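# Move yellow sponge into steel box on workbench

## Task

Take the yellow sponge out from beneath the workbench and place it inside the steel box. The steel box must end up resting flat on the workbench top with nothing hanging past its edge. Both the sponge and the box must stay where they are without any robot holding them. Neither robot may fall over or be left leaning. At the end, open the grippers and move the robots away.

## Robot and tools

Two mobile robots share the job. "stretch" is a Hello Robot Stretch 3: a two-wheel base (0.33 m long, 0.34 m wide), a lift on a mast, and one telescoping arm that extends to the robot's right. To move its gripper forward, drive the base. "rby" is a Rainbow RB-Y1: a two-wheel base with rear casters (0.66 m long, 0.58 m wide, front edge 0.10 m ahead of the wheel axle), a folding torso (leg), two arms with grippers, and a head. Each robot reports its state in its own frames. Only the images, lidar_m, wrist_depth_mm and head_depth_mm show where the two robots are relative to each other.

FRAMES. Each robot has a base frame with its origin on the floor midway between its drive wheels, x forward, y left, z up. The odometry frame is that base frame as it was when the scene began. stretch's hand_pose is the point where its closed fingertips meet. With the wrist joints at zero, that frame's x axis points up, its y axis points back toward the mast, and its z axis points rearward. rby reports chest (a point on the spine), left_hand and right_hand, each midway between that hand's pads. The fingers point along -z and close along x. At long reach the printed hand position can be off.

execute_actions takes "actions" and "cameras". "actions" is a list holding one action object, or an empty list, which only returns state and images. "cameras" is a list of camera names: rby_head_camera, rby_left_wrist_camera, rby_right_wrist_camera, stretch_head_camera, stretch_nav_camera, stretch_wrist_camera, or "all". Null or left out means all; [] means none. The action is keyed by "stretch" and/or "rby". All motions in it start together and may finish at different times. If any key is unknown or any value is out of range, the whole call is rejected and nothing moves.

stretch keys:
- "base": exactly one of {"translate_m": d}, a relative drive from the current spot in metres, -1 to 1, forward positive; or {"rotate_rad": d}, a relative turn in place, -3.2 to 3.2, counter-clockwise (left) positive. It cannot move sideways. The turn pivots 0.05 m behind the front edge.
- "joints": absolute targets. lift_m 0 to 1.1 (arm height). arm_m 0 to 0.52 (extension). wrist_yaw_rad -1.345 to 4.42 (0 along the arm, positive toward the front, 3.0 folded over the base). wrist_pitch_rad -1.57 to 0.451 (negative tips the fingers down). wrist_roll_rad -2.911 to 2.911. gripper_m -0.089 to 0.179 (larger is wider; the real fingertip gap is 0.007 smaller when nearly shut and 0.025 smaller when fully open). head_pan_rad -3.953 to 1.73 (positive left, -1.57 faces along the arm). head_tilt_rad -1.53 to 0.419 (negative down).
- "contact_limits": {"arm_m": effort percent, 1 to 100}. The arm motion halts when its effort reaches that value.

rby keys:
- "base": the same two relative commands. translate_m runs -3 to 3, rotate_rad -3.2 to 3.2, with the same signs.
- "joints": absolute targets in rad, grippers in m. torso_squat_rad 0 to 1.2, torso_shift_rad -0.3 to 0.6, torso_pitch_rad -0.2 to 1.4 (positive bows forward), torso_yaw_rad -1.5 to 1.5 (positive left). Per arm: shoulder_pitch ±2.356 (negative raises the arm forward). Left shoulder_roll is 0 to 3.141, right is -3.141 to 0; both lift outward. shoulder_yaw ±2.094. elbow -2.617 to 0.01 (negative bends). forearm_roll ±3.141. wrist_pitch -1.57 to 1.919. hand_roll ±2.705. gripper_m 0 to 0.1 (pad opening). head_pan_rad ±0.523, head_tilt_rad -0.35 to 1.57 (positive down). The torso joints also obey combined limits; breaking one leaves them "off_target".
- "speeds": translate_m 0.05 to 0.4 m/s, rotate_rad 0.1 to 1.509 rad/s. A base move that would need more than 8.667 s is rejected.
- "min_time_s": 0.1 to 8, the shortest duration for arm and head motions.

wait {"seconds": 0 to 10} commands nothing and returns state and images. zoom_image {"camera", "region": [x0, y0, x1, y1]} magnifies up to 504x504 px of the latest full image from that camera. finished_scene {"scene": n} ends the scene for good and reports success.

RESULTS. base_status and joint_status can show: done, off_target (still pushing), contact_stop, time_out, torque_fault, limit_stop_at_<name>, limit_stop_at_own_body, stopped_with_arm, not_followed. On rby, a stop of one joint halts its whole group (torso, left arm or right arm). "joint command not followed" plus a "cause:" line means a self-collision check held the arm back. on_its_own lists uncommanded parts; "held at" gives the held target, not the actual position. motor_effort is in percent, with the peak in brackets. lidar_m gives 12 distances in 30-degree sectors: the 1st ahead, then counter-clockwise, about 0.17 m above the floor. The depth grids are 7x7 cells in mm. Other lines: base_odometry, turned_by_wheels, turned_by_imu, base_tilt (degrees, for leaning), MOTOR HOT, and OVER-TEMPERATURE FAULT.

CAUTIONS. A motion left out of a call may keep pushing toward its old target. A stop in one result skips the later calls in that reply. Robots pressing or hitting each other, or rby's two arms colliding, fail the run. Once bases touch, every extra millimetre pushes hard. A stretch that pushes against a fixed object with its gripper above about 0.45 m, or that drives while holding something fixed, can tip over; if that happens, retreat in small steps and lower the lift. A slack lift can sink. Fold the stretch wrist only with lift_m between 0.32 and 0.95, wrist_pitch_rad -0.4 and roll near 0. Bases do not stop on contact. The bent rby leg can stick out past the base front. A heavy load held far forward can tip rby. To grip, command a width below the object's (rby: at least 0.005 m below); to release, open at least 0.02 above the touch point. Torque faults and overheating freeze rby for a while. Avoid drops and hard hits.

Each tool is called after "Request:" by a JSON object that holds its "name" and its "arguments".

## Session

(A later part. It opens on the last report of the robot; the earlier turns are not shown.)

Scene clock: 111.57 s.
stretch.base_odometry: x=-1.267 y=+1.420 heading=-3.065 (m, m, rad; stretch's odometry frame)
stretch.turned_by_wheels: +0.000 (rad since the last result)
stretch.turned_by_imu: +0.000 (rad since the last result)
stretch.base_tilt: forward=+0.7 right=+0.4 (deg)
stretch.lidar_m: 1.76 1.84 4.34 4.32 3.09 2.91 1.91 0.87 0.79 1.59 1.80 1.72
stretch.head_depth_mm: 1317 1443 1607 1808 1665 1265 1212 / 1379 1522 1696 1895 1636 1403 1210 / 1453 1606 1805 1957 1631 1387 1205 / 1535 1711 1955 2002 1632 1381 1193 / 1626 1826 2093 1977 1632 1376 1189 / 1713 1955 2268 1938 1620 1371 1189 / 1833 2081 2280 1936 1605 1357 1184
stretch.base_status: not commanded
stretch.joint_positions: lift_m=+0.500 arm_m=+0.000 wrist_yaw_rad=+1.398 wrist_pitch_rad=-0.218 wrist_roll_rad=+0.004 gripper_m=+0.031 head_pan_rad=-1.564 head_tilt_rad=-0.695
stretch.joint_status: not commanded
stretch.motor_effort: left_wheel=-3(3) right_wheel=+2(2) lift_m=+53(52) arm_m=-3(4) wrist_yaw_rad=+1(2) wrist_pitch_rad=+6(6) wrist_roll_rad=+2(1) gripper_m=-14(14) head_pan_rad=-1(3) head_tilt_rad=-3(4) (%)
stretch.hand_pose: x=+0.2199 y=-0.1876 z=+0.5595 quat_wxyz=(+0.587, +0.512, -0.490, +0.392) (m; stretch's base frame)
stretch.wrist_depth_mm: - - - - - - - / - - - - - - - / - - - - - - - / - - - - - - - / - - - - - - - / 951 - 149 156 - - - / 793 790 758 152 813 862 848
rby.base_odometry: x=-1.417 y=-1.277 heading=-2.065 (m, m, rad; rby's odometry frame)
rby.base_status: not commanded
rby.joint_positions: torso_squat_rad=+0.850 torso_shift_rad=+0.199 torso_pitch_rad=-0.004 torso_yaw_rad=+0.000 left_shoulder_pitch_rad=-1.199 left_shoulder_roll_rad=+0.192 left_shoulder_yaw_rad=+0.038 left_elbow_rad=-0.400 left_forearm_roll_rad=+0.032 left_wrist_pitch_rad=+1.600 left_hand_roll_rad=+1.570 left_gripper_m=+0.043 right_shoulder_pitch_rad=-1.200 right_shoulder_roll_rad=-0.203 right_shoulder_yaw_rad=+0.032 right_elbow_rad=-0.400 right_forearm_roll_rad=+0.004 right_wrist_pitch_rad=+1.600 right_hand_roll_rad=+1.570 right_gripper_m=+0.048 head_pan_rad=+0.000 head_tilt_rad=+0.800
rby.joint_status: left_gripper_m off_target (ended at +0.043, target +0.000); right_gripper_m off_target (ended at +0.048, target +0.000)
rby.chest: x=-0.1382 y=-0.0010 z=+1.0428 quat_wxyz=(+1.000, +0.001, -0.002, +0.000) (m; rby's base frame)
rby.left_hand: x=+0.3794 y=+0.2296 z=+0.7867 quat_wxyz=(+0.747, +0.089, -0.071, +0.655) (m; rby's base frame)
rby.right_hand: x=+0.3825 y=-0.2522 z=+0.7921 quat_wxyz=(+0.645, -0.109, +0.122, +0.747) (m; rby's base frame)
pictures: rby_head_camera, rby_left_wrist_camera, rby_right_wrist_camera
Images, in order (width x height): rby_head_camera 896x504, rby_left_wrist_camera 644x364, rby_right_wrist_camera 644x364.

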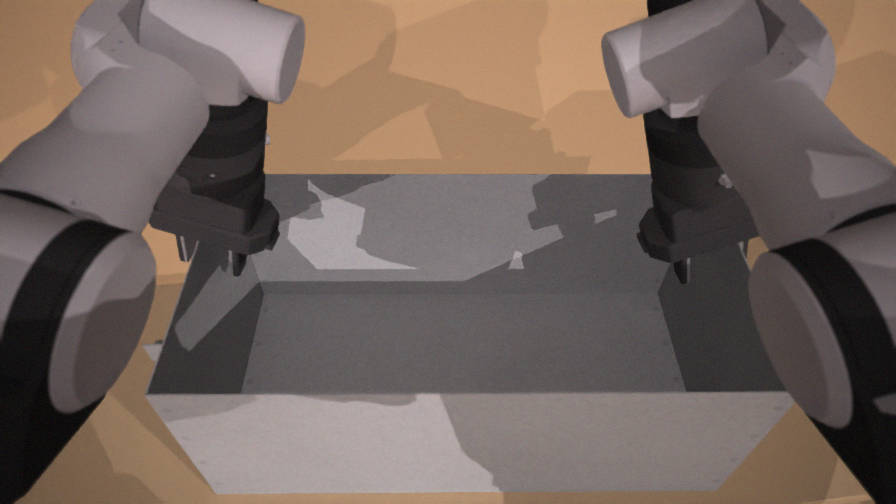

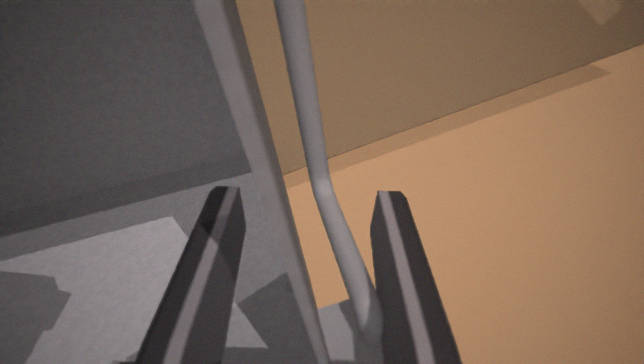

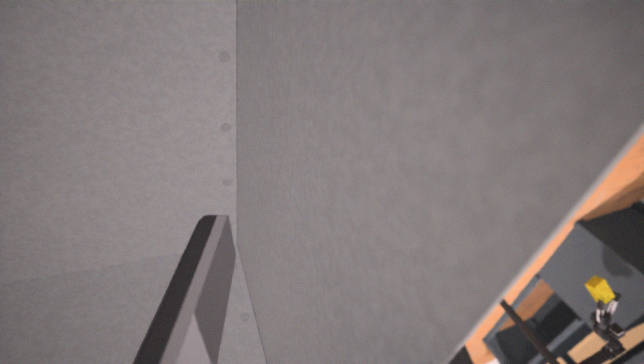

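Request:
{"name": "execute_actions", "arguments": {"actions": [{"rby":{"joints":{"left_gripper_m":0.1,"right_gripper_m":0.1,"left_shoulder_roll_rad":0.18,"right_shoulder_roll_rad":-0.19,"torso_squat_rad":0.82}}}], "cameras": []}}

Request:
{"name": "execute_actions", "arguments": {"actions": [{"rby":{"base":{"translate_m":-0.07}}}], "cameras": []}}

Request:
{"name": "execute_actions", "arguments": {"actions": [{"rby":{"joints":{"torso_squat_rad":0.85}}}], "cameras": []}}

Request:
{"name": "execute_actions", "arguments": {"actions": [{"rby":{"joints":{"left_gripper_m":0.0,"right_gripper_m":0.0}}}], "cameras": []}}

Request:
{"name": "execute_actions", "arguments": {"actions": [{"rby":{"joints":{"torso_squat_rad":0.3}}}], "cameras": ["rby_head_camera","rby_left_wrist_camera"]}}

Scene clock: 113.83 s.
stretch.base_odometry: x=-1.267 y=+1.420 heading=-3.065 (m, m, rad; stretch's odometry frame)
stretch.turned_by_wheels: +0.000 (rad since the last result)
stretch.turned_by_imu: +0.000 (rad since the last result)
stretch.base_tilt: forward=+0.6 right=+0.1 (deg)
stretch.lidar_m: 1.76 1.84 4.34 4.34 3.08 2.92 1.91 0.87 0.79 1.59 1.80 1.71
stretch.head_depth_mm: 1319 1452 1600 1820 1661 1270 1206 / 1380 1523 1701 1881 1653 1386 1210 / 1462 1609 1816 1938 1638 1385 1199 / 1523 1708 1956 1999 1640 1381 1197 / 1616 1819 2070 1980 1611 1374 1193 / 1726 1945 2254 1970 1614 1372 1190 / 1829 2082 2324 1942 1598 1363 1189
stretch.base_status: not commanded
stretch.joint_positions: lift_m=+0.500 arm_m=+0.000 wrist_yaw_rad=+1.398 wrist_pitch_rad=-0.218 wrist_roll_rad=+0.004 gripper_m=+0.031 head_pan_rad=-1.564 head_tilt_rad=-0.695
stretch.joint_status: not commanded
stretch.motor_effort: left_wheel=-3(3) right_wheel=+2(2) lift_m=+53(53) arm_m=-3(3) wrist_yaw_rad=+2(1) wrist_pitch_rad=+6(6) wrist_roll_rad=+2(2) gripper_m=-15(14) head_pan_rad=-2(2) head_tilt_rad=-4(3) (%)
stretch.hand_pose: x=+0.2199 y=-0.1876 z=+0.5595 quat_wxyz=(+0.587, +0.512, -0.490, +0.392) (m; stretch's base frame)
stretch.wrist_depth_mm: - - - - - - - / - - - - - - - / - - - - - - - / - - - - - - - / - - - - - - - / 915 981 149 156 - - - / 783 801 760 151 816 883 856
rby.base_odometry: x=-1.417 y=-1.277 heading=-2.065 (m, m, rad; rby's odometry frame)
rby.base_status: not commanded
rby.joint_positions: torso_squat_rad=+0.820 torso_shift_rad=+0.199 torso_pitch_rad=-0.004 torso_yaw_rad=+0.000 left_shoulder_pitch_rad=-1.200 left_shoulder_roll_rad=+0.180 left_shoulder_yaw_rad=+0.039 left_elbow_rad=-0.400 left_forearm_roll_rad=+0.036 left_wrist_pitch_rad=+1.600 left_hand_roll_rad=+1.570 left_gripper_m=+0.099 right_shoulder_pitch_rad=-1.199 right_shoulder_roll_rad=-0.190 right_shoulder_yaw_rad=+0.032 right_elbow_rad=-0.400 right_forearm_roll_rad=+0.000 right_wrist_pitch_rad=+1.600 right_hand_roll_rad=+1.570 right_gripper_m=+0.100 head_pan_rad=+0.000 head_tilt_rad=+0.800
rby.joint_status: all done
rby.chest: x=-0.1350 y=-0.0010 z=+1.0581 quat_wxyz=(+1.000, +0.001, -0.002, +0.000) (m; rby's base frame)
rby.left_hand: x=+0.3814 y=+0.2216 z=+0.7999 quat_wxyz=(+0.751, +0.086, -0.067, +0.651) (m; rby's base frame)
rby.right_hand: x=+0.3844 y=-0.2442 z=+0.8047 quat_wxyz=(+0.641, -0.104, +0.120, +0.751) (m; rby's base frame)
pictures: none
No camera images: the call's "cameras" was empty. Leave "cameras" out to get every camera's image.

Scene clock: 115.03 s.
stretch.base_odometry: x=-1.267 y=+1.420 heading=-3.065 (m, m, rad; stretch's odometry frame)
stretch.turned_by_wheels: +0.000 (rad since the last result)
stretch.turned_by_imu: +0.000 (rad since the last result)
stretch.base_tilt: forward=+0.7 right=+0.3 (deg)
stretch.lidar_m: 1.77 1.82 1.84 4.35 3.09 2.92 1.91 0.87 0.79 1.59 1.80 1.72
stretch.head_depth_mm: 1309 1449 1608 1806 1672 1272 1210 / 1394 1533 1687 1884 1651 1404 1201 / 1464 1617 1818 1968 1640 1390 1199 / 1534 1712 1938 1997 1626 1375 1193 / 1621 1821 2106 1962 1610 1373 1186 / 1716 1961 2258 1953 1613 1372 1189 / 1826 2066 2320 1947 1607 1363 1169
stretch.base_status: not commanded
stretch.joint_positions: lift_m=+0.500 arm_m=+0.000 wrist_yaw_rad=+1.398 wrist_pitch_rad=-0.218 wrist_roll_rad=+0.004 gripper_m=+0.031 head_pan_rad=-1.564 head_tilt_rad=-0.695
stretch.joint_status: not commanded
stretch.motor_effort: left_wheel=-2(3) right_wheel=+2(2) lift_m=+52(52) arm_m=-3(4) wrist_yaw_rad=+2(1) wrist_pitch_rad=+6(6) wrist_roll_rad=+2(1) gripper_m=-15(14) head_pan_rad=-3(2) head_tilt_rad=-4(3) (%)
stretch.hand_pose: x=+0.2199 y=-0.1876 z=+0.5595 quat_wxyz=(+0.587, +0.512, -0.490, +0.392) (m; stretch's base frame)
stretch.wrist_depth_mm: - - - - - - - / - - - - - - - / - - - - - - - / - - - - - - - / - - - - - - - / 958 982 150 156 - - - / 772 782 764 151 822 861 883
rby.base_odometry: x=-1.384 y=-1.216 heading=-2.065 (m, m, rad; rby's odometry frame)
rby.base_status: done
rby.joint_positions: torso_squat_rad=+0.820 torso_shift_rad=+0.199 torso_pitch_rad=-0.004 torso_yaw_rad=+0.000 left_shoulder_pitch_rad=-1.200 left_shoulder_roll_rad=+0.180 left_shoulder_yaw_rad=+0.039 left_elbow_rad=-0.400 left_forearm_roll_rad=+0.036 left_wrist_pitch_rad=+1.600 left_hand_roll_rad=+1.570 left_gripper_m=+0.099 right_shoulder_pitch_rad=-1.200 right_shoulder_roll_rad=-0.190 right_shoulder_yaw_rad=+0.032 right_elbow_rad=-0.400 right_forearm_roll_rad=+0.000 right_wrist_pitch_rad=+1.600 right_hand_roll_rad=+1.570 right_gripper_m=+0.100 head_pan_rad=+0.000 head_tilt_rad=+0.800
rby.joint_status: not commanded
rby.chest: x=-0.1351 y=-0.0010 z=+1.0581 quat_wxyz=(+1.000, +0.001, -0.002, +0.000) (m; rby's base frame)
rby.left_hand: x=+0.3814 y=+0.2215 z=+0.8002 quat_wxyz=(+0.751, +0.086, -0.067, +0.651) (m; rby's base frame)
rby.right_hand: x=+0.3844 y=-0.2441 z=+0.8049 quat_wxyz=(+0.641, -0.105, +0.120, +0.751) (m; rby's base frame)
pictures: none
No camera images: the call's "cameras" was empty. Leave "cameras" out to get every camera's image.

Scene clock: 115.77 s.
stretch.base_odometry: x=-1.267 y=+1.420 heading=-3.065 (m, m, rad; stretch's odometry frame)
stretch.turned_by_wheels: +0.000 (rad since the last result)
stretch.turned_by_imu: +0.000 (rad since the last result)
stretch.base_tilt: forward=+0.6 right=+0.4 (deg)
stretch.lidar_m: 1.76 1.82 1.84 4.36 3.11 2.92 1.91 0.87 0.79 1.59 1.80 1.71
stretch.head_depth_mm: 1313 1461 1612 1799 1656 1269 1201 / 1390 1530 1700 1881 1664 1389 1200 / 1456 1628 1805 1965 1637 1385 1199 / 1532 1712 1946 1998 1645 1380 1195 / 1616 1811 2081 1958 1613 1376 1184 / 1734 1948 2237 1943 1614 1360 1180 / 1825 2057 2324 1949 1602 1356 1178
stretch.base_status: not commanded
stretch.joint_positions: lift_m=+0.500 arm_m=+0.000 wrist_yaw_rad=+1.398 wrist_pitch_rad=-0.218 wrist_roll_rad=+0.004 gripper_m=+0.031 head_pan_rad=-1.564 head_tilt_rad=-0.695
stretch.joint_status: not commanded
stretch.motor_effort: left_wheel=-3(3) right_wheel=+2(1) lift_m=+53(53) arm_m=-4(3) wrist_yaw_rad=+2(2) wrist_pitch_rad=+6(6) wrist_roll_rad=+2(1) gripper_m=-14(15) head_pan_rad=-1(2) head_tilt_rad=-3(3) (%)
stretch.hand_pose: x=+0.2199 y=-0.1876 z=+0.5595 quat_wxyz=(+0.587, +0.512, -0.490, +0.392) (m; stretch's base frame)
stretch.wrist_depth_mm: - - - - - - - / - - - - - - - / - - - - - - - / - - - - - - - / - - - - - - - / 938 - 149 156 - - - / 800 792 767 151 816 862 882
rby.base_odometry: x=-1.384 y=-1.216 heading=-2.065 (m, m, rad; rby's odometry frame)
rby.base_status: not commanded
rby.joint_positions: torso_squat_rad=+0.850 torso_shift_rad=+0.199 torso_pitch_rad=-0.004 torso_yaw_rad=+0.000 left_shoulder_pitch_rad=-1.200 left_shoulder_roll_rad=+0.180 left_shoulder_yaw_rad=+0.039 left_elbow_rad=-0.400 left_forearm_roll_rad=+0.036 left_wrist_pitch_rad=+1.600 left_hand_roll_rad=+1.570 left_gripper_m=+0.099 right_shoulder_pitch_rad=-1.200 right_shoulder_roll_rad=-0.190 right_shoulder_yaw_rad=+0.032 right_elbow_rad=-0.400 right_forearm_roll_rad=+0.000 right_wrist_pitch_rad=+1.600 right_hand_roll_rad=+1.570 right_gripper_m=+0.100 head_pan_rad=+0.000 head_tilt_rad=+0.800
rby.joint_status: all done
rby.chest: x=-0.1382 y=-0.0010 z=+1.0428 quat_wxyz=(+1.000, +0.001, -0.002, +0.000) (m; rby's base frame)
rby.left_hand: x=+0.3784 y=+0.2215 z=+0.7849 quat_wxyz=(+0.751, +0.086, -0.067, +0.651) (m; rby's base frame)
rby.right_hand: x=+0.3814 y=-0.2440 z=+0.7896 quat_wxyz=(+0.641, -0.105, +0.120, +0.751) (m; rby's base frame)
pictures: none
No camera images: the call's "cameras" was empty. Leave "cameras" out to get every camera's image.

Scene clock: 117.23 s.
stretch.base_odometry: x=-1.267 y=+1.420 heading=-3.065 (m, m, rad; stretch's odometry frame)
stretch.turned_by_wheels: +0.000 (rad since the last result)
stretch.turned_by_imu: +0.000 (rad since the last result)
stretch.base_tilt: forward=+0.6 right=+0.4 (deg)
stretch.lidar_m: 1.76 1.82 1.84 4.34 3.10 2.92 1.91 0.87 0.79 1.58 1.80 1.71
stretch.head_depth_mm: 1318 1449 1606 1812 1671 1267 1208 / 1380 1526 1705 1890 1649 1393 1209 / 1463 1623 1831 1956 1645 1394 1200 / 1534 1701 1945 1989 1621 1379 1197 / 1610 1832 2085 1985 1617 1361 1188 / 1727 1953 2276 1971 1610 1366 1184 / 1827 2093 2292 1952 1606 1362 1177
stretch.base_status: not commanded
stretch.joint_positions: lift_m=+0.500 arm_m=+0.000 wrist_yaw_rad=+1.398 wrist_pitch_rad=-0.218 wrist_roll_rad=+0.004 gripper_m=+0.031 head_pan_rad=-1.564 head_tilt_rad=-0.695
stretch.joint_status: not commanded
stretch.motor_effort: left_wheel=-3(3) right_wheel=+2(1) lift_m=+52(52) arm_m=-3(3) wrist_yaw_rad=+2(3) wrist_pitch_rad=+6(6) wrist_roll_rad=+2(2) gripper_m=-14(14) head_pan_rad=-3(2) head_tilt_rad=-4(4) (%)
stretch.hand_pose: x=+0.2199 y=-0.1876 z=+0.5595 quat_wxyz=(+0.587, +0.512, -0.490, +0.392) (m; stretch's base frame)
stretch.wrist_depth_mm: - - - - - - - / - - - - - - - / - - - - - - - / - - - - - - - / - - - - - - - / 984 - 149 157 - - - / 802 802 757 151 820 861 860
rby.base_odometry: x=-1.384 y=-1.216 heading=-2.065 (m, m, rad; rby's odometry frame)
rby.base_status: not commanded
rby.joint_positions: torso_squat_rad=+0.850 torso_shift_rad=+0.198 torso_pitch_rad=-0.005 torso_yaw_rad=+0.000 left_shoulder_pitch_rad=-1.199 left_shoulder_roll_rad=+0.192 left_shoulder_yaw_rad=+0.038 left_elbow_rad=-0.399 left_forearm_roll_rad=+0.032 left_wrist_pitch_rad=+1.600 left_hand_roll_rad=+1.570 left_gripper_m=+0.029 right_shoulder_pitch_rad=-1.200 right_shoulder_roll_rad=-0.203 right_shoulder_yaw_rad=+0.032 right_elbow_rad=-0.400 right_forearm_roll_rad=+0.004 right_wrist_pitch_rad=+1.600 right_hand_roll_rad=+1.570 right_gripper_m=+0.035 head_pan_rad=+0.000 head_tilt_rad=+0.800
rby.joint_status: left_gripper_m off_target (ended at +0.029, target +0.000); right_gripper_m off_target (ended at +0.035, target +0.000)
rby.chest: x=-0.1384 y=-0.0009 z=+1.0428 quat_wxyz=(+1.000, +0.001, -0.002, +0.000) (m; rby's base frame)
rby.left_hand: x=+0.3791 y=+0.2295 z=+0.7866 quat_wxyz=(+0.747, +0.089, -0.071, +0.655) (m; rby's base frame)
rby.right_hand: x=+0.3827 y=-0.2520 z=+0.7928 quat_wxyz=(+0.645, -0.109, +0.122, +0.747) (m; rby's base frame)
pictures: none
No camera images: the call's "cameras" was empty. Leave "cameras" out to get every camera's image.

Scene clock: 119.83 s.
stretch.base_odometry: x=-1.267 y=+1.420 heading=-3.065 (m, m, rad; stretch's odometry frame)
stretch.turned_by_wheels: +0.000 (rad since the last result)
stretch.turned_by_imu: +0.000 (rad since the last result)
stretch.base_tilt: forward=+0.6 right=+0.4 (deg)
stretch.lidar_m: 1.76 1.82 1.85 4.32 3.10 2.92 1.91 0.87 0.79 1.59 1.80 1.71
stretch.head_depth_mm: 1319 1443 1610 1811 1650 1264 1208 / 1382 1517 1714 1889 1649 1392 1202 / 1461 1621 1835 1949 1635 1385 1203 / 1534 1719 1935 1990 1630 1384 1195 / 1626 1825 2093 1985 1628 1371 1193 / 1719 1954 2227 1976 1608 1355 1182 / 1830 2121 2309 1961 1592 1364 1179
stretch.base_status: not commanded
stretch.joint_positions: lift_m=+0.500 arm_m=+0.000 wrist_yaw_rad=+1.398 wrist_pitch_rad=-0.218 wrist_roll_rad=+0.004 gripper_m=+0.031 head_pan_rad=-1.564 head_tilt_rad=-0.695
stretch.joint_status: not commanded
stretch.motor_effort: left_wheel=-3(3) right_wheel=+2(2) lift_m=+53(52) arm_m=-3(3) wrist_yaw_rad=+1(3) wrist_pitch_rad=+6(6) wrist_roll_rad=+2(2) gripper_m=-14(13) head_pan_rad=-2(2) head_tilt_rad=-3(4) (%)
stretch.hand_pose: x=+0.2199 y=-0.1876 z=+0.5595 quat_wxyz=(+0.587, +0.512, -0.490, +0.392) (m; stretch's base frame)
stretch.wrist_depth_mm: - - - - - - - / - - - - - - - / - - - - - - - / - - - - - - - / - - - - - - - / 932 - 148 156 - - - / 770 788 768 150 819 875 838
rby.base_odometry: x=-1.384 y=-1.216 heading=-2.065 (m, m, rad; rby's odometry frame)
rby.base_status: not commanded
rby.joint_positions: torso_squat_rad=+0.300 torso_shift_rad=+0.199 torso_pitch_rad=-0.004 torso_yaw_rad=+0.000 left_shoulder_pitch_rad=-1.200 left_shoulder_roll_rad=+0.180 left_shoulder_yaw_rad=+0.039 left_elbow_rad=-0.400 left_forearm_roll_rad=+0.036 left_wrist_pitch_rad=+1.600 left_hand_roll_rad=+1.570 left_gripper_m=+0.000 right_shoulder_pitch_rad=-1.200 right_shoulder_roll_rad=-0.190 right_shoulder_yaw_rad=+0.032 right_elbow_rad=-0.400 right_forearm_roll_rad=+0.000 right_wrist_pitch_rad=+1.600 right_hand_roll_rad=+1.570 right_gripper_m=+0.000 head_pan_rad=+0.000 head_tilt_rad=+0.800
rby.joint_status: all done
rby.on_its_own: left_gripper_m moved -0.029 to your old target +0.000; right_gripper_m moved -0.035 to your old target +0.000
rby.chest: x=-0.0973 y=-0.0011 z=+1.2455 quat_wxyz=(+1.000, +0.001, -0.002, +0.000) (m; rby's base frame)
rby.left_hand: x=+0.4192 y=+0.2215 z=+0.9874 quat_wxyz=(+0.751, +0.086, -0.067, +0.651) (m; rby's base frame)
rby.right_hand: x=+0.4222 y=-0.2442 z=+0.9922 quat_wxyz=(+0.641, -0.105, +0.120, +0.751) (m; rby's base frame)
pictures: rby_head_camera, rby_left_wrist_camera
Images, in order (width x height): rby_head_camera 896x504, rby_left_wrist_camera 644x364.

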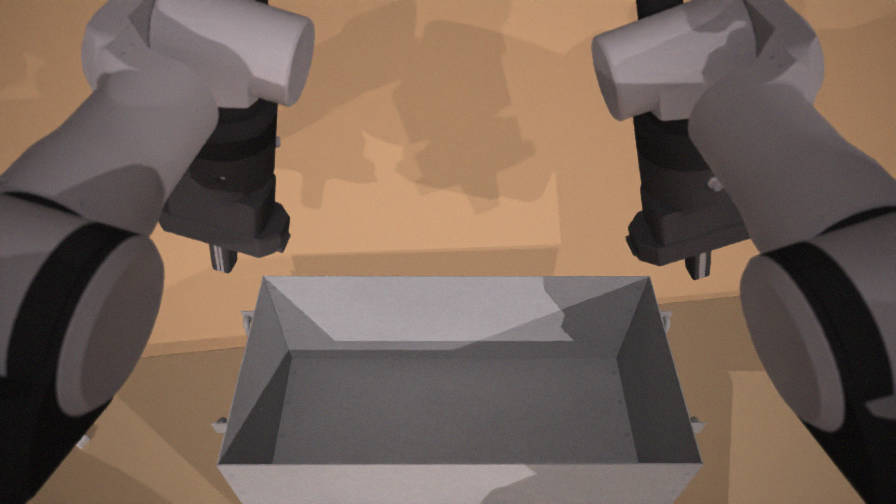

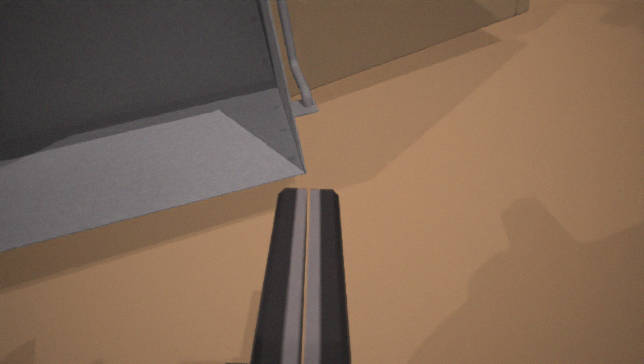

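Request:
{"name": "execute_actions", "arguments": {"actions": [{"rby":{"joints":{"left_gripper_m":0.1,"right_gripper_m":0.1,"left_forearm_roll_rad":0.3,"right_forearm_roll_rad":-0.36,"left_shoulder_roll_rad":0.27,"right_shoulder_roll_rad":-0.31,"torso_squat_rad":0.55}}}], "cameras": ["rby_head_camera","rby_left_wrist_camera","rby_right_wrist_camera"]}}

Scene clock: 125.00 s.
stretch.base_odometry: x=-1.267 y=+1.420 heading=-3.065 (m, m, rad; stretch's odometry frame)
stretch.turned_by_wheels: +0.000 (rad since the last result)
stretch.turned_by_imu: +0.001 (rad since the last result)
stretch.base_tilt: forward=+0.6 right=+0.3 (deg)
stretch.lidar_m: 1.76 1.82 1.84 4.34 3.08 2.92 1.91 0.87 0.79 1.59 1.80 1.71
stretch.head_depth_mm: 1312 1452 1608 1806 1655 1273 1205 / 1382 1528 1695 1892 1649 1402 1205 / 1448 1618 1817 1936 1664 1395 1209 / 1536 1739 1950 1990 1637 1378 1197 / 1618 1813 2101 1971 1615 1364 1182 / 1727 1943 2229 1942 1608 1368 1188 / 1816 2077 2295 1947 1585 1356 1180
stretch.base_status: not commanded
stretch.joint_positions: lift_m=+0.500 arm_m=+0.000 wrist_yaw_rad=+1.398 wrist_pitch_rad=-0.218 wrist_roll_rad=+0.004 gripper_m=+0.031 head_pan_rad=-1.564 head_tilt_rad=-0.695
stretch.joint_status: not commanded
stretch.motor_effort: left_wheel=-3(3) right_wheel=+2(2) lift_m=+52(53) arm_m=-3(3) wrist_yaw_rad=+1(2) wrist_pitch_rad=+6(6) wrist_roll_rad=+2(2) gripper_m=-15(14) head_pan_rad=-1(2) head_tilt_rad=-3(4) (%)
stretch.hand_pose: x=+0.2199 y=-0.1876 z=+0.5595 quat_wxyz=(+0.587, +0.512, -0.490, +0.392) (m; stretch's base frame)
stretch.wrist_depth_mm: - - - - - - - / - - - - - - - / - - - - - - - / - - - - - - - / - - - - - - - / 946 992 150 156 - - - / 796 798 748 152 820 885 901
rby.base_odometry: x=-1.384 y=-1.216 heading=-2.065 (m, m, rad; rby's odometry frame)
rby.base_status: not commanded
rby.joint_positions: torso_squat_rad=+0.550 torso_shift_rad=+0.199 torso_pitch_rad=-0.004 torso_yaw_rad=+0.000 left_shoulder_pitch_rad=-1.200 left_shoulder_roll_rad=+0.270 left_shoulder_yaw_rad=+0.039 left_elbow_rad=-0.400 left_forearm_roll_rad=+0.300 left_wrist_pitch_rad=+1.600 left_hand_roll_rad=+1.570 left_gripper_m=+0.099 right_shoulder_pitch_rad=-1.200 right_shoulder_roll_rad=-0.310 right_shoulder_yaw_rad=+0.032 right_elbow_rad=-0.400 right_forearm_roll_rad=-0.360 right_wrist_pitch_rad=+1.600 right_hand_roll_rad=+1.570 right_gripper_m=+0.100 head_pan_rad=+0.000 head_tilt_rad=+0.800
rby.joint_status: all done
rby.chest: x=-0.1115 y=-0.0011 z=+1.1749 quat_wxyz=(+1.000, +0.001, -0.002, +0.000) (m; rby's base frame)
rby.left_hand: x=+0.4085 y=+0.2129 z=+0.9258 quat_wxyz=(+0.730, +0.001, +0.011, +0.684) (m; rby's base frame)
rby.right_hand: x=+0.4100 y=-0.2320 z=+0.9291 quat_wxyz=(+0.688, +0.004, +0.006, +0.726) (m; rby's base frame)
pictures: rby_head_camera, rby_left_wrist_camera, rby_right_wrist_camera
Images, in order (width x height): rby_head_camera 896x504, rby_left_wrist_camera 644x364, rby_right_wrist_camera 644x364.

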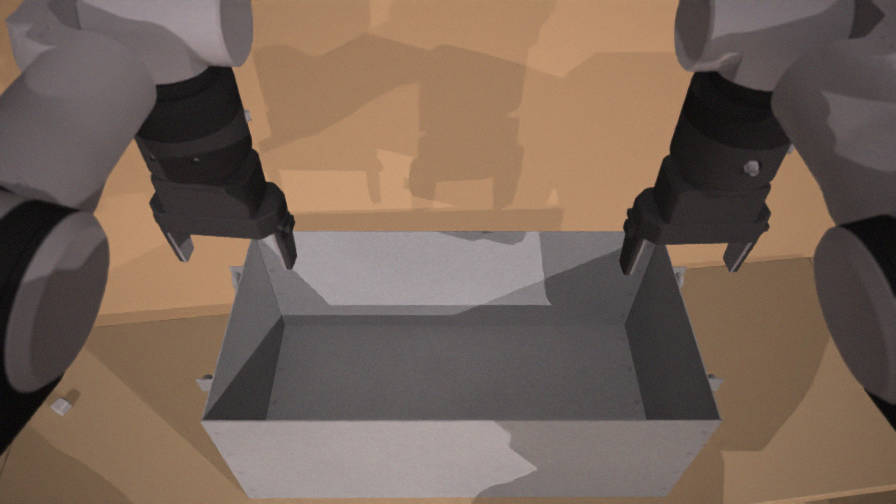

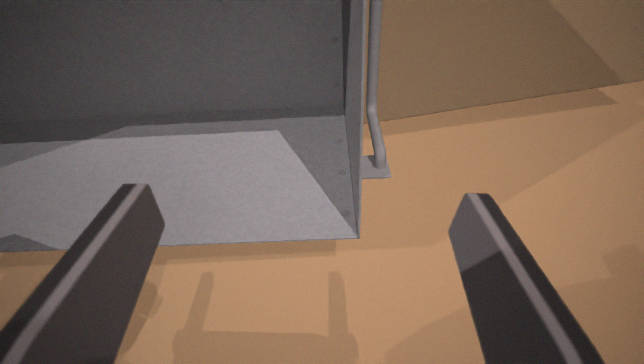

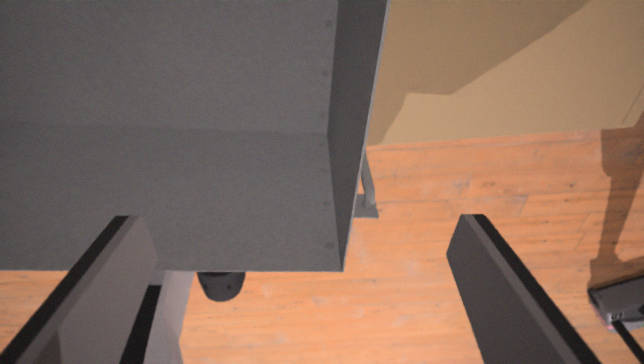

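Request:
{"name": "execute_actions", "arguments": {"actions": [{"rby":{"joints":{"left_forearm_roll_rad":0.34,"right_forearm_roll_rad":-0.4,"left_shoulder_roll_rad":0.33,"right_shoulder_roll_rad":-0.365}}}], "cameras": []}}

Request:
{"name": "execute_actions", "arguments": {"actions": [{"rby":{"base":{"translate_m":0.02},"joints":{"torso_squat_rad":0.85}}}], "cameras": ["rby_head_camera","rby_left_wrist_camera","rby_right_wrist_camera"]}}

Scene clock: 126.10 s.
stretch.base_odometry: x=-1.267 y=+1.420 heading=-3.065 (m, m, rad; stretch's odometry frame)
stretch.turned_by_wheels: +0.000 (rad since the last result)
stretch.turned_by_imu: +0.000 (rad since the last result)
stretch.base_tilt: forward=+0.5 right=+0.3 (deg)
stretch.lidar_m: 1.76 1.82 1.85 4.36 3.11 2.92 1.91 0.87 0.79 1.58 1.80 1.71
stretch.head_depth_mm: 1324 1454 1610 1812 1658 1262 1212 / 1384 1531 1713 1902 1657 1390 1206 / 1440 1621 1808 1955 1628 1379 1197 / 1520 1712 1928 1998 1626 1390 1200 / 1618 1833 2075 1988 1623 1370 1186 / 1714 1951 2255 1955 1600 1370 1187 / 1831 2109 2315 1948 1600 1353 1180
stretch.base_status: not commanded
stretch.joint_positions: lift_m=+0.500 arm_m=+0.000 wrist_yaw_rad=+1.398 wrist_pitch_rad=-0.218 wrist_roll_rad=+0.004 gripper_m=+0.031 head_pan_rad=-1.564 head_tilt_rad=-0.695
stretch.joint_status: not commanded
stretch.motor_effort: left_wheel=-3(3) right_wheel=+2(2) lift_m=+53(53) arm_m=-3(3) wrist_yaw_rad=+2(3) wrist_pitch_rad=+6(6) wrist_roll_rad=+1(2) gripper_m=-13(14) head_pan_rad=-2(2) head_tilt_rad=-4(4) (%)
stretch.hand_pose: x=+0.2199 y=-0.1876 z=+0.5595 quat_wxyz=(+0.587, +0.512, -0.490, +0.392) (m; stretch's base frame)
stretch.wrist_depth_mm: - - - - - - - / - - - - - - - / - - - - - - - / - - - - - - - / - - - - - - - / 954 993 149 156 - - - / 786 793 771 151 802 888 879
rby.base_odometry: x=-1.384 y=-1.216 heading=-2.065 (m, m, rad; rby's odometry frame)
rby.base_status: not commanded
rby.joint_positions: torso_squat_rad=+0.550 torso_shift_rad=+0.199 torso_pitch_rad=-0.004 torso_yaw_rad=+0.000 left_shoulder_pitch_rad=-1.200 left_shoulder_roll_rad=+0.330 left_shoulder_yaw_rad=+0.039 left_elbow_rad=-0.400 left_forearm_roll_rad=+0.340 left_wrist_pitch_rad=+1.600 left_hand_roll_rad=+1.570 left_gripper_m=+0.099 right_shoulder_pitch_rad=-1.200 right_shoulder_roll_rad=-0.365 right_shoulder_yaw_rad=+0.032 right_elbow_rad=-0.400 right_forearm_roll_rad=-0.400 right_wrist_pitch_rad=+1.600 right_hand_roll_rad=+1.570 right_gripper_m=+0.100 head_pan_rad=+0.000 head_tilt_rad=+0.800
rby.joint_status: all done
rby.chest: x=-0.1115 y=-0.0011 z=+1.1750 quat_wxyz=(+1.000, +0.001, -0.002, +0.000) (m; rby's base frame)
rby.left_hand: x=+0.4140 y=+0.2382 z=+0.9362 quat_wxyz=(+0.712, -0.012, +0.011, +0.702) (m; rby's base frame)
rby.right_hand: x=+0.4142 y=-0.2544 z=+0.9388 quat_wxyz=(+0.705, +0.005, -0.007, +0.710) (m; rby's base frame)
pictures: none
No camera images: the call's "cameras" was empty. Leave "cameras" out to get every camera's image.

Scene clock: 127.87 s.
stretch.base_odometry: x=-1.267 y=+1.420 heading=-3.065 (m, m, rad; stretch's odometry frame)
stretch.turned_by_wheels: +0.000 (rad since the last result)
stretch.turned_by_imu: +0.000 (rad since the last result)
stretch.base_tilt: forward=+0.6 right=+0.1 (deg)
stretch.lidar_m: 1.76 1.82 1.93 4.34 3.10 2.92 1.91 0.86 0.79 1.59 1.80 1.71
stretch.head_depth_mm: 1313 1446 1600 1789 1650 1264 1204 / 1381 1535 1706 1882 1664 1398 1208 / 1451 1622 1810 1951 1629 1391 1194 / 1533 1703 1953 2000 1637 1378 1198 / 1634 1829 2103 1989 1623 1369 1185 / 1726 1947 2255 1971 1599 1368 1182 / 1829 2074 2314 1941 1605 1352 1180
stretch.base_status: not commanded
stretch.joint_positions: lift_m=+0.500 arm_m=+0.000 wrist_yaw_rad=+1.398 wrist_pitch_rad=-0.218 wrist_roll_rad=+0.004 gripper_m=+0.031 head_pan_rad=-1.564 head_tilt_rad=-0.695
stretch.joint_status: not commanded
stretch.motor_effort: left_wheel=-2(3) right_wheel=+1(2) lift_m=+53(53) arm_m=-3(4) wrist_yaw_rad=+2(1) wrist_pitch_rad=+6(6) wrist_roll_rad=+2(2) gripper_m=-14(13) head_pan_rad=-2(2) head_tilt_rad=-3(4) (%)
stretch.hand_pose: x=+0.2199 y=-0.1876 z=+0.5595 quat_wxyz=(+0.587, +0.512, -0.490, +0.392) (m; stretch's base frame)
stretch.wrist_depth_mm: - - - - - - - / - - - - - - - / - - - - - - - / - - - - - - - / - - - - - - - / 969 985 149 156 - - - / 789 784 759 151 820 832 884
rby.base_odometry: x=-1.393 y=-1.233 heading=-2.064 (m, m, rad; rby's odometry frame)
rby.base_status: done
rby.joint_positions: torso_squat_rad=+0.850 torso_shift_rad=+0.199 torso_pitch_rad=-0.004 torso_yaw_rad=+0.000 left_shoulder_pitch_rad=-1.200 left_shoulder_roll_rad=+0.330 left_shoulder_yaw_rad=+0.039 left_elbow_rad=-0.400 left_forearm_roll_rad=+0.340 left_wrist_pitch_rad=+1.600 left_hand_roll_rad=+1.570 left_gripper_m=+0.099 right_shoulder_pitch_rad=-1.200 right_shoulder_roll_rad=-0.365 right_shoulder_yaw_rad=+0.032 right_elbow_rad=-0.400 right_forearm_roll_rad=-0.400 right_wrist_pitch_rad=+1.600 right_hand_roll_rad=+1.570 right_gripper_m=+0.100 head_pan_rad=+0.000 head_tilt_rad=+0.800
rby.joint_status: all done
rby.chest: x=-0.1381 y=-0.0009 z=+1.0428 quat_wxyz=(+1.000, +0.001, -0.002, +0.000) (m; rby's base frame)
rby.left_hand: x=+0.3874 y=+0.2384 z=+0.8041 quat_wxyz=(+0.712, -0.012, +0.011, +0.702) (m; rby's base frame)
rby.right_hand: x=+0.3877 y=-0.2543 z=+0.8067 quat_wxyz=(+0.705, +0.005, -0.007, +0.710) (m; rby's base frame)
pictures: rby_head_camera, rby_left_wrist_camera, rby_right_wrist_camera
Images, in order (width x height): rby_head_camera 896x504, rby_left_wrist_camera 644x364, rby_right_wrist_camera 644x364.

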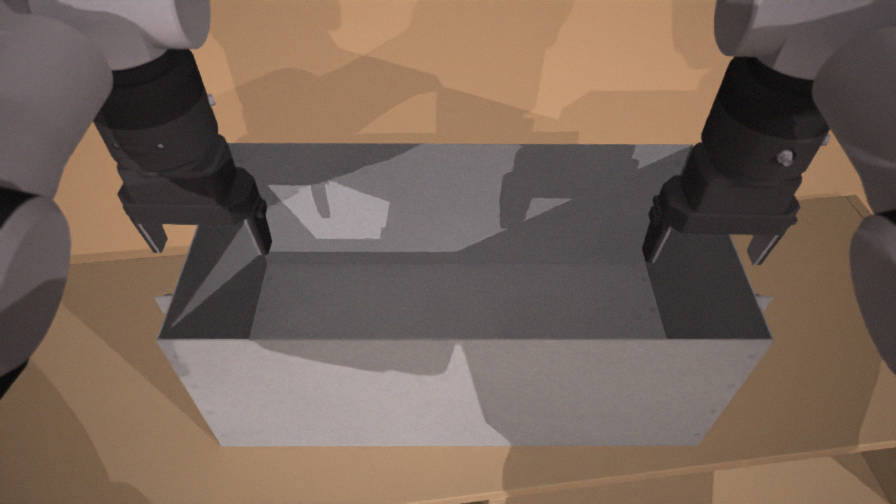

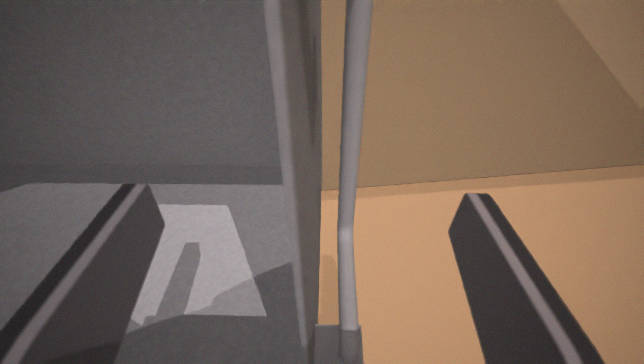

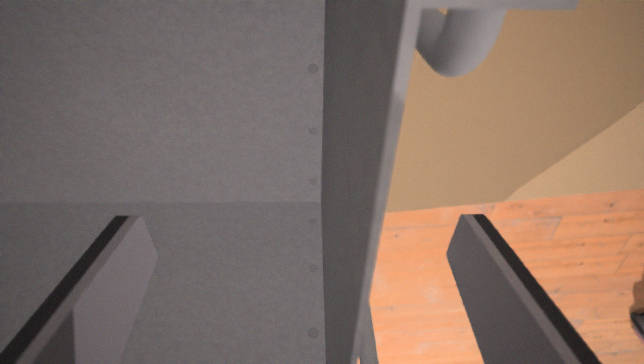

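Request:
{"name": "execute_actions", "arguments": {"actions": [{"rby":{"joints":{"torso_squat_rad":0.93}}}], "cameras": []}}

Request:
{"name": "execute_actions", "arguments": {"actions": [{"rby":{"joints":{"left_gripper_m":0.0,"right_gripper_m":0.0},"min_time_s":2}}], "cameras": ["rby_left_wrist_camera","rby_right_wrist_camera"]}}

Scene clock: 129.17 s.
stretch.base_odometry: x=-1.267 y=+1.420 heading=-3.065 (m, m, rad; stretch's odometry frame)
stretch.turned_by_wheels: +0.000 (rad since the last result)
stretch.turned_by_imu: +0.000 (rad since the last result)
stretch.base_tilt: forward=+0.7 right=+0.2 (deg)
stretch.lidar_m: 1.76 1.82 1.94 4.34 3.10 2.92 1.90 0.87 0.79 1.59 1.80 1.71
stretch.head_depth_mm: 1313 1445 1614 1803 1662 1267 1210 / 1391 1520 1713 1891 1658 1383 1215 / 1456 1627 1803 1973 1645 1388 1198 / 1539 1731 1958 1998 1616 1377 1191 / 1630 1834 2085 1981 1622 1378 1195 / 1722 1950 2254 1962 1622 1375 1187 / 1847 2071 2289 1956 1598 1352 1174
stretch.base_status: not commanded
stretch.joint_positions: lift_m=+0.500 arm_m=+0.000 wrist_yaw_rad=+1.398 wrist_pitch_rad=-0.218 wrist_roll_rad=+0.004 gripper_m=+0.031 head_pan_rad=-1.564 head_tilt_rad=-0.695
stretch.joint_status: not commanded
stretch.motor_effort: left_wheel=-3(2) right_wheel=+2(2) lift_m=+52(52) arm_m=-3(3) wrist_yaw_rad=+2(2) wrist_pitch_rad=+6(6) wrist_roll_rad=+1(2) gripper_m=-15(14) head_pan_rad=-2(2) head_tilt_rad=-4(4) (%)
stretch.hand_pose: x=+0.2199 y=-0.1876 z=+0.5595 quat_wxyz=(+0.587, +0.512, -0.490, +0.392) (m; stretch's base frame)
stretch.wrist_depth_mm: - - - - - - - / - - - - - - - / - - - - - - - / - - - - - - - / - - - - - - - / 951 974 150 156 - - - / 763 824 756 151 811 867 863
rby.base_odometry: x=-1.393 y=-1.233 heading=-2.064 (m, m, rad; rby's odometry frame)
rby.base_status: not commanded
rby.joint_positions: torso_squat_rad=+0.898 torso_shift_rad=+0.197 torso_pitch_rad=-0.009 torso_yaw_rad=+0.000 left_shoulder_pitch_rad=-1.203 left_shoulder_roll_rad=+0.331 left_shoulder_yaw_rad=+0.039 left_elbow_rad=-0.402 left_forearm_roll_rad=+0.340 left_wrist_pitch_rad=+1.600 left_hand_roll_rad=+1.570 left_gripper_m=+0.099 right_shoulder_pitch_rad=-1.204 right_shoulder_roll_rad=-0.366 right_shoulder_yaw_rad=+0.032 right_elbow_rad=-0.402 right_forearm_roll_rad=-0.400 right_wrist_pitch_rad=+1.600 right_hand_roll_rad=+1.570 right_gripper_m=+0.100 head_pan_rad=+0.000 head_tilt_rad=+0.800
rby.joint_status: torso_squat_rad contact_stop (moved +0.048 of +0.080)
rby.on_its_own: torso_squat_rad is held at +0.898, not at your +0.930, since a contact_stop
rby.chest: x=-0.1455 y=-0.0009 z=+1.0176 quat_wxyz=(+1.000, +0.001, -0.004, +0.000) (m; rby's base frame)
rby.left_hand: x=+0.3826 y=+0.2383 z=+0.7835 quat_wxyz=(+0.712, -0.015, +0.008, +0.702) (m; rby's base frame)
rby.right_hand: x=+0.3832 y=-0.2541 z=+0.7867 quat_wxyz=(+0.704, +0.001, -0.011, +0.710) (m; rby's base frame)
pictures: none
No camera images: the call's "cameras" was empty. Leave "cameras" out to get every camera's image.

not run: a stop came earlier in this reply.


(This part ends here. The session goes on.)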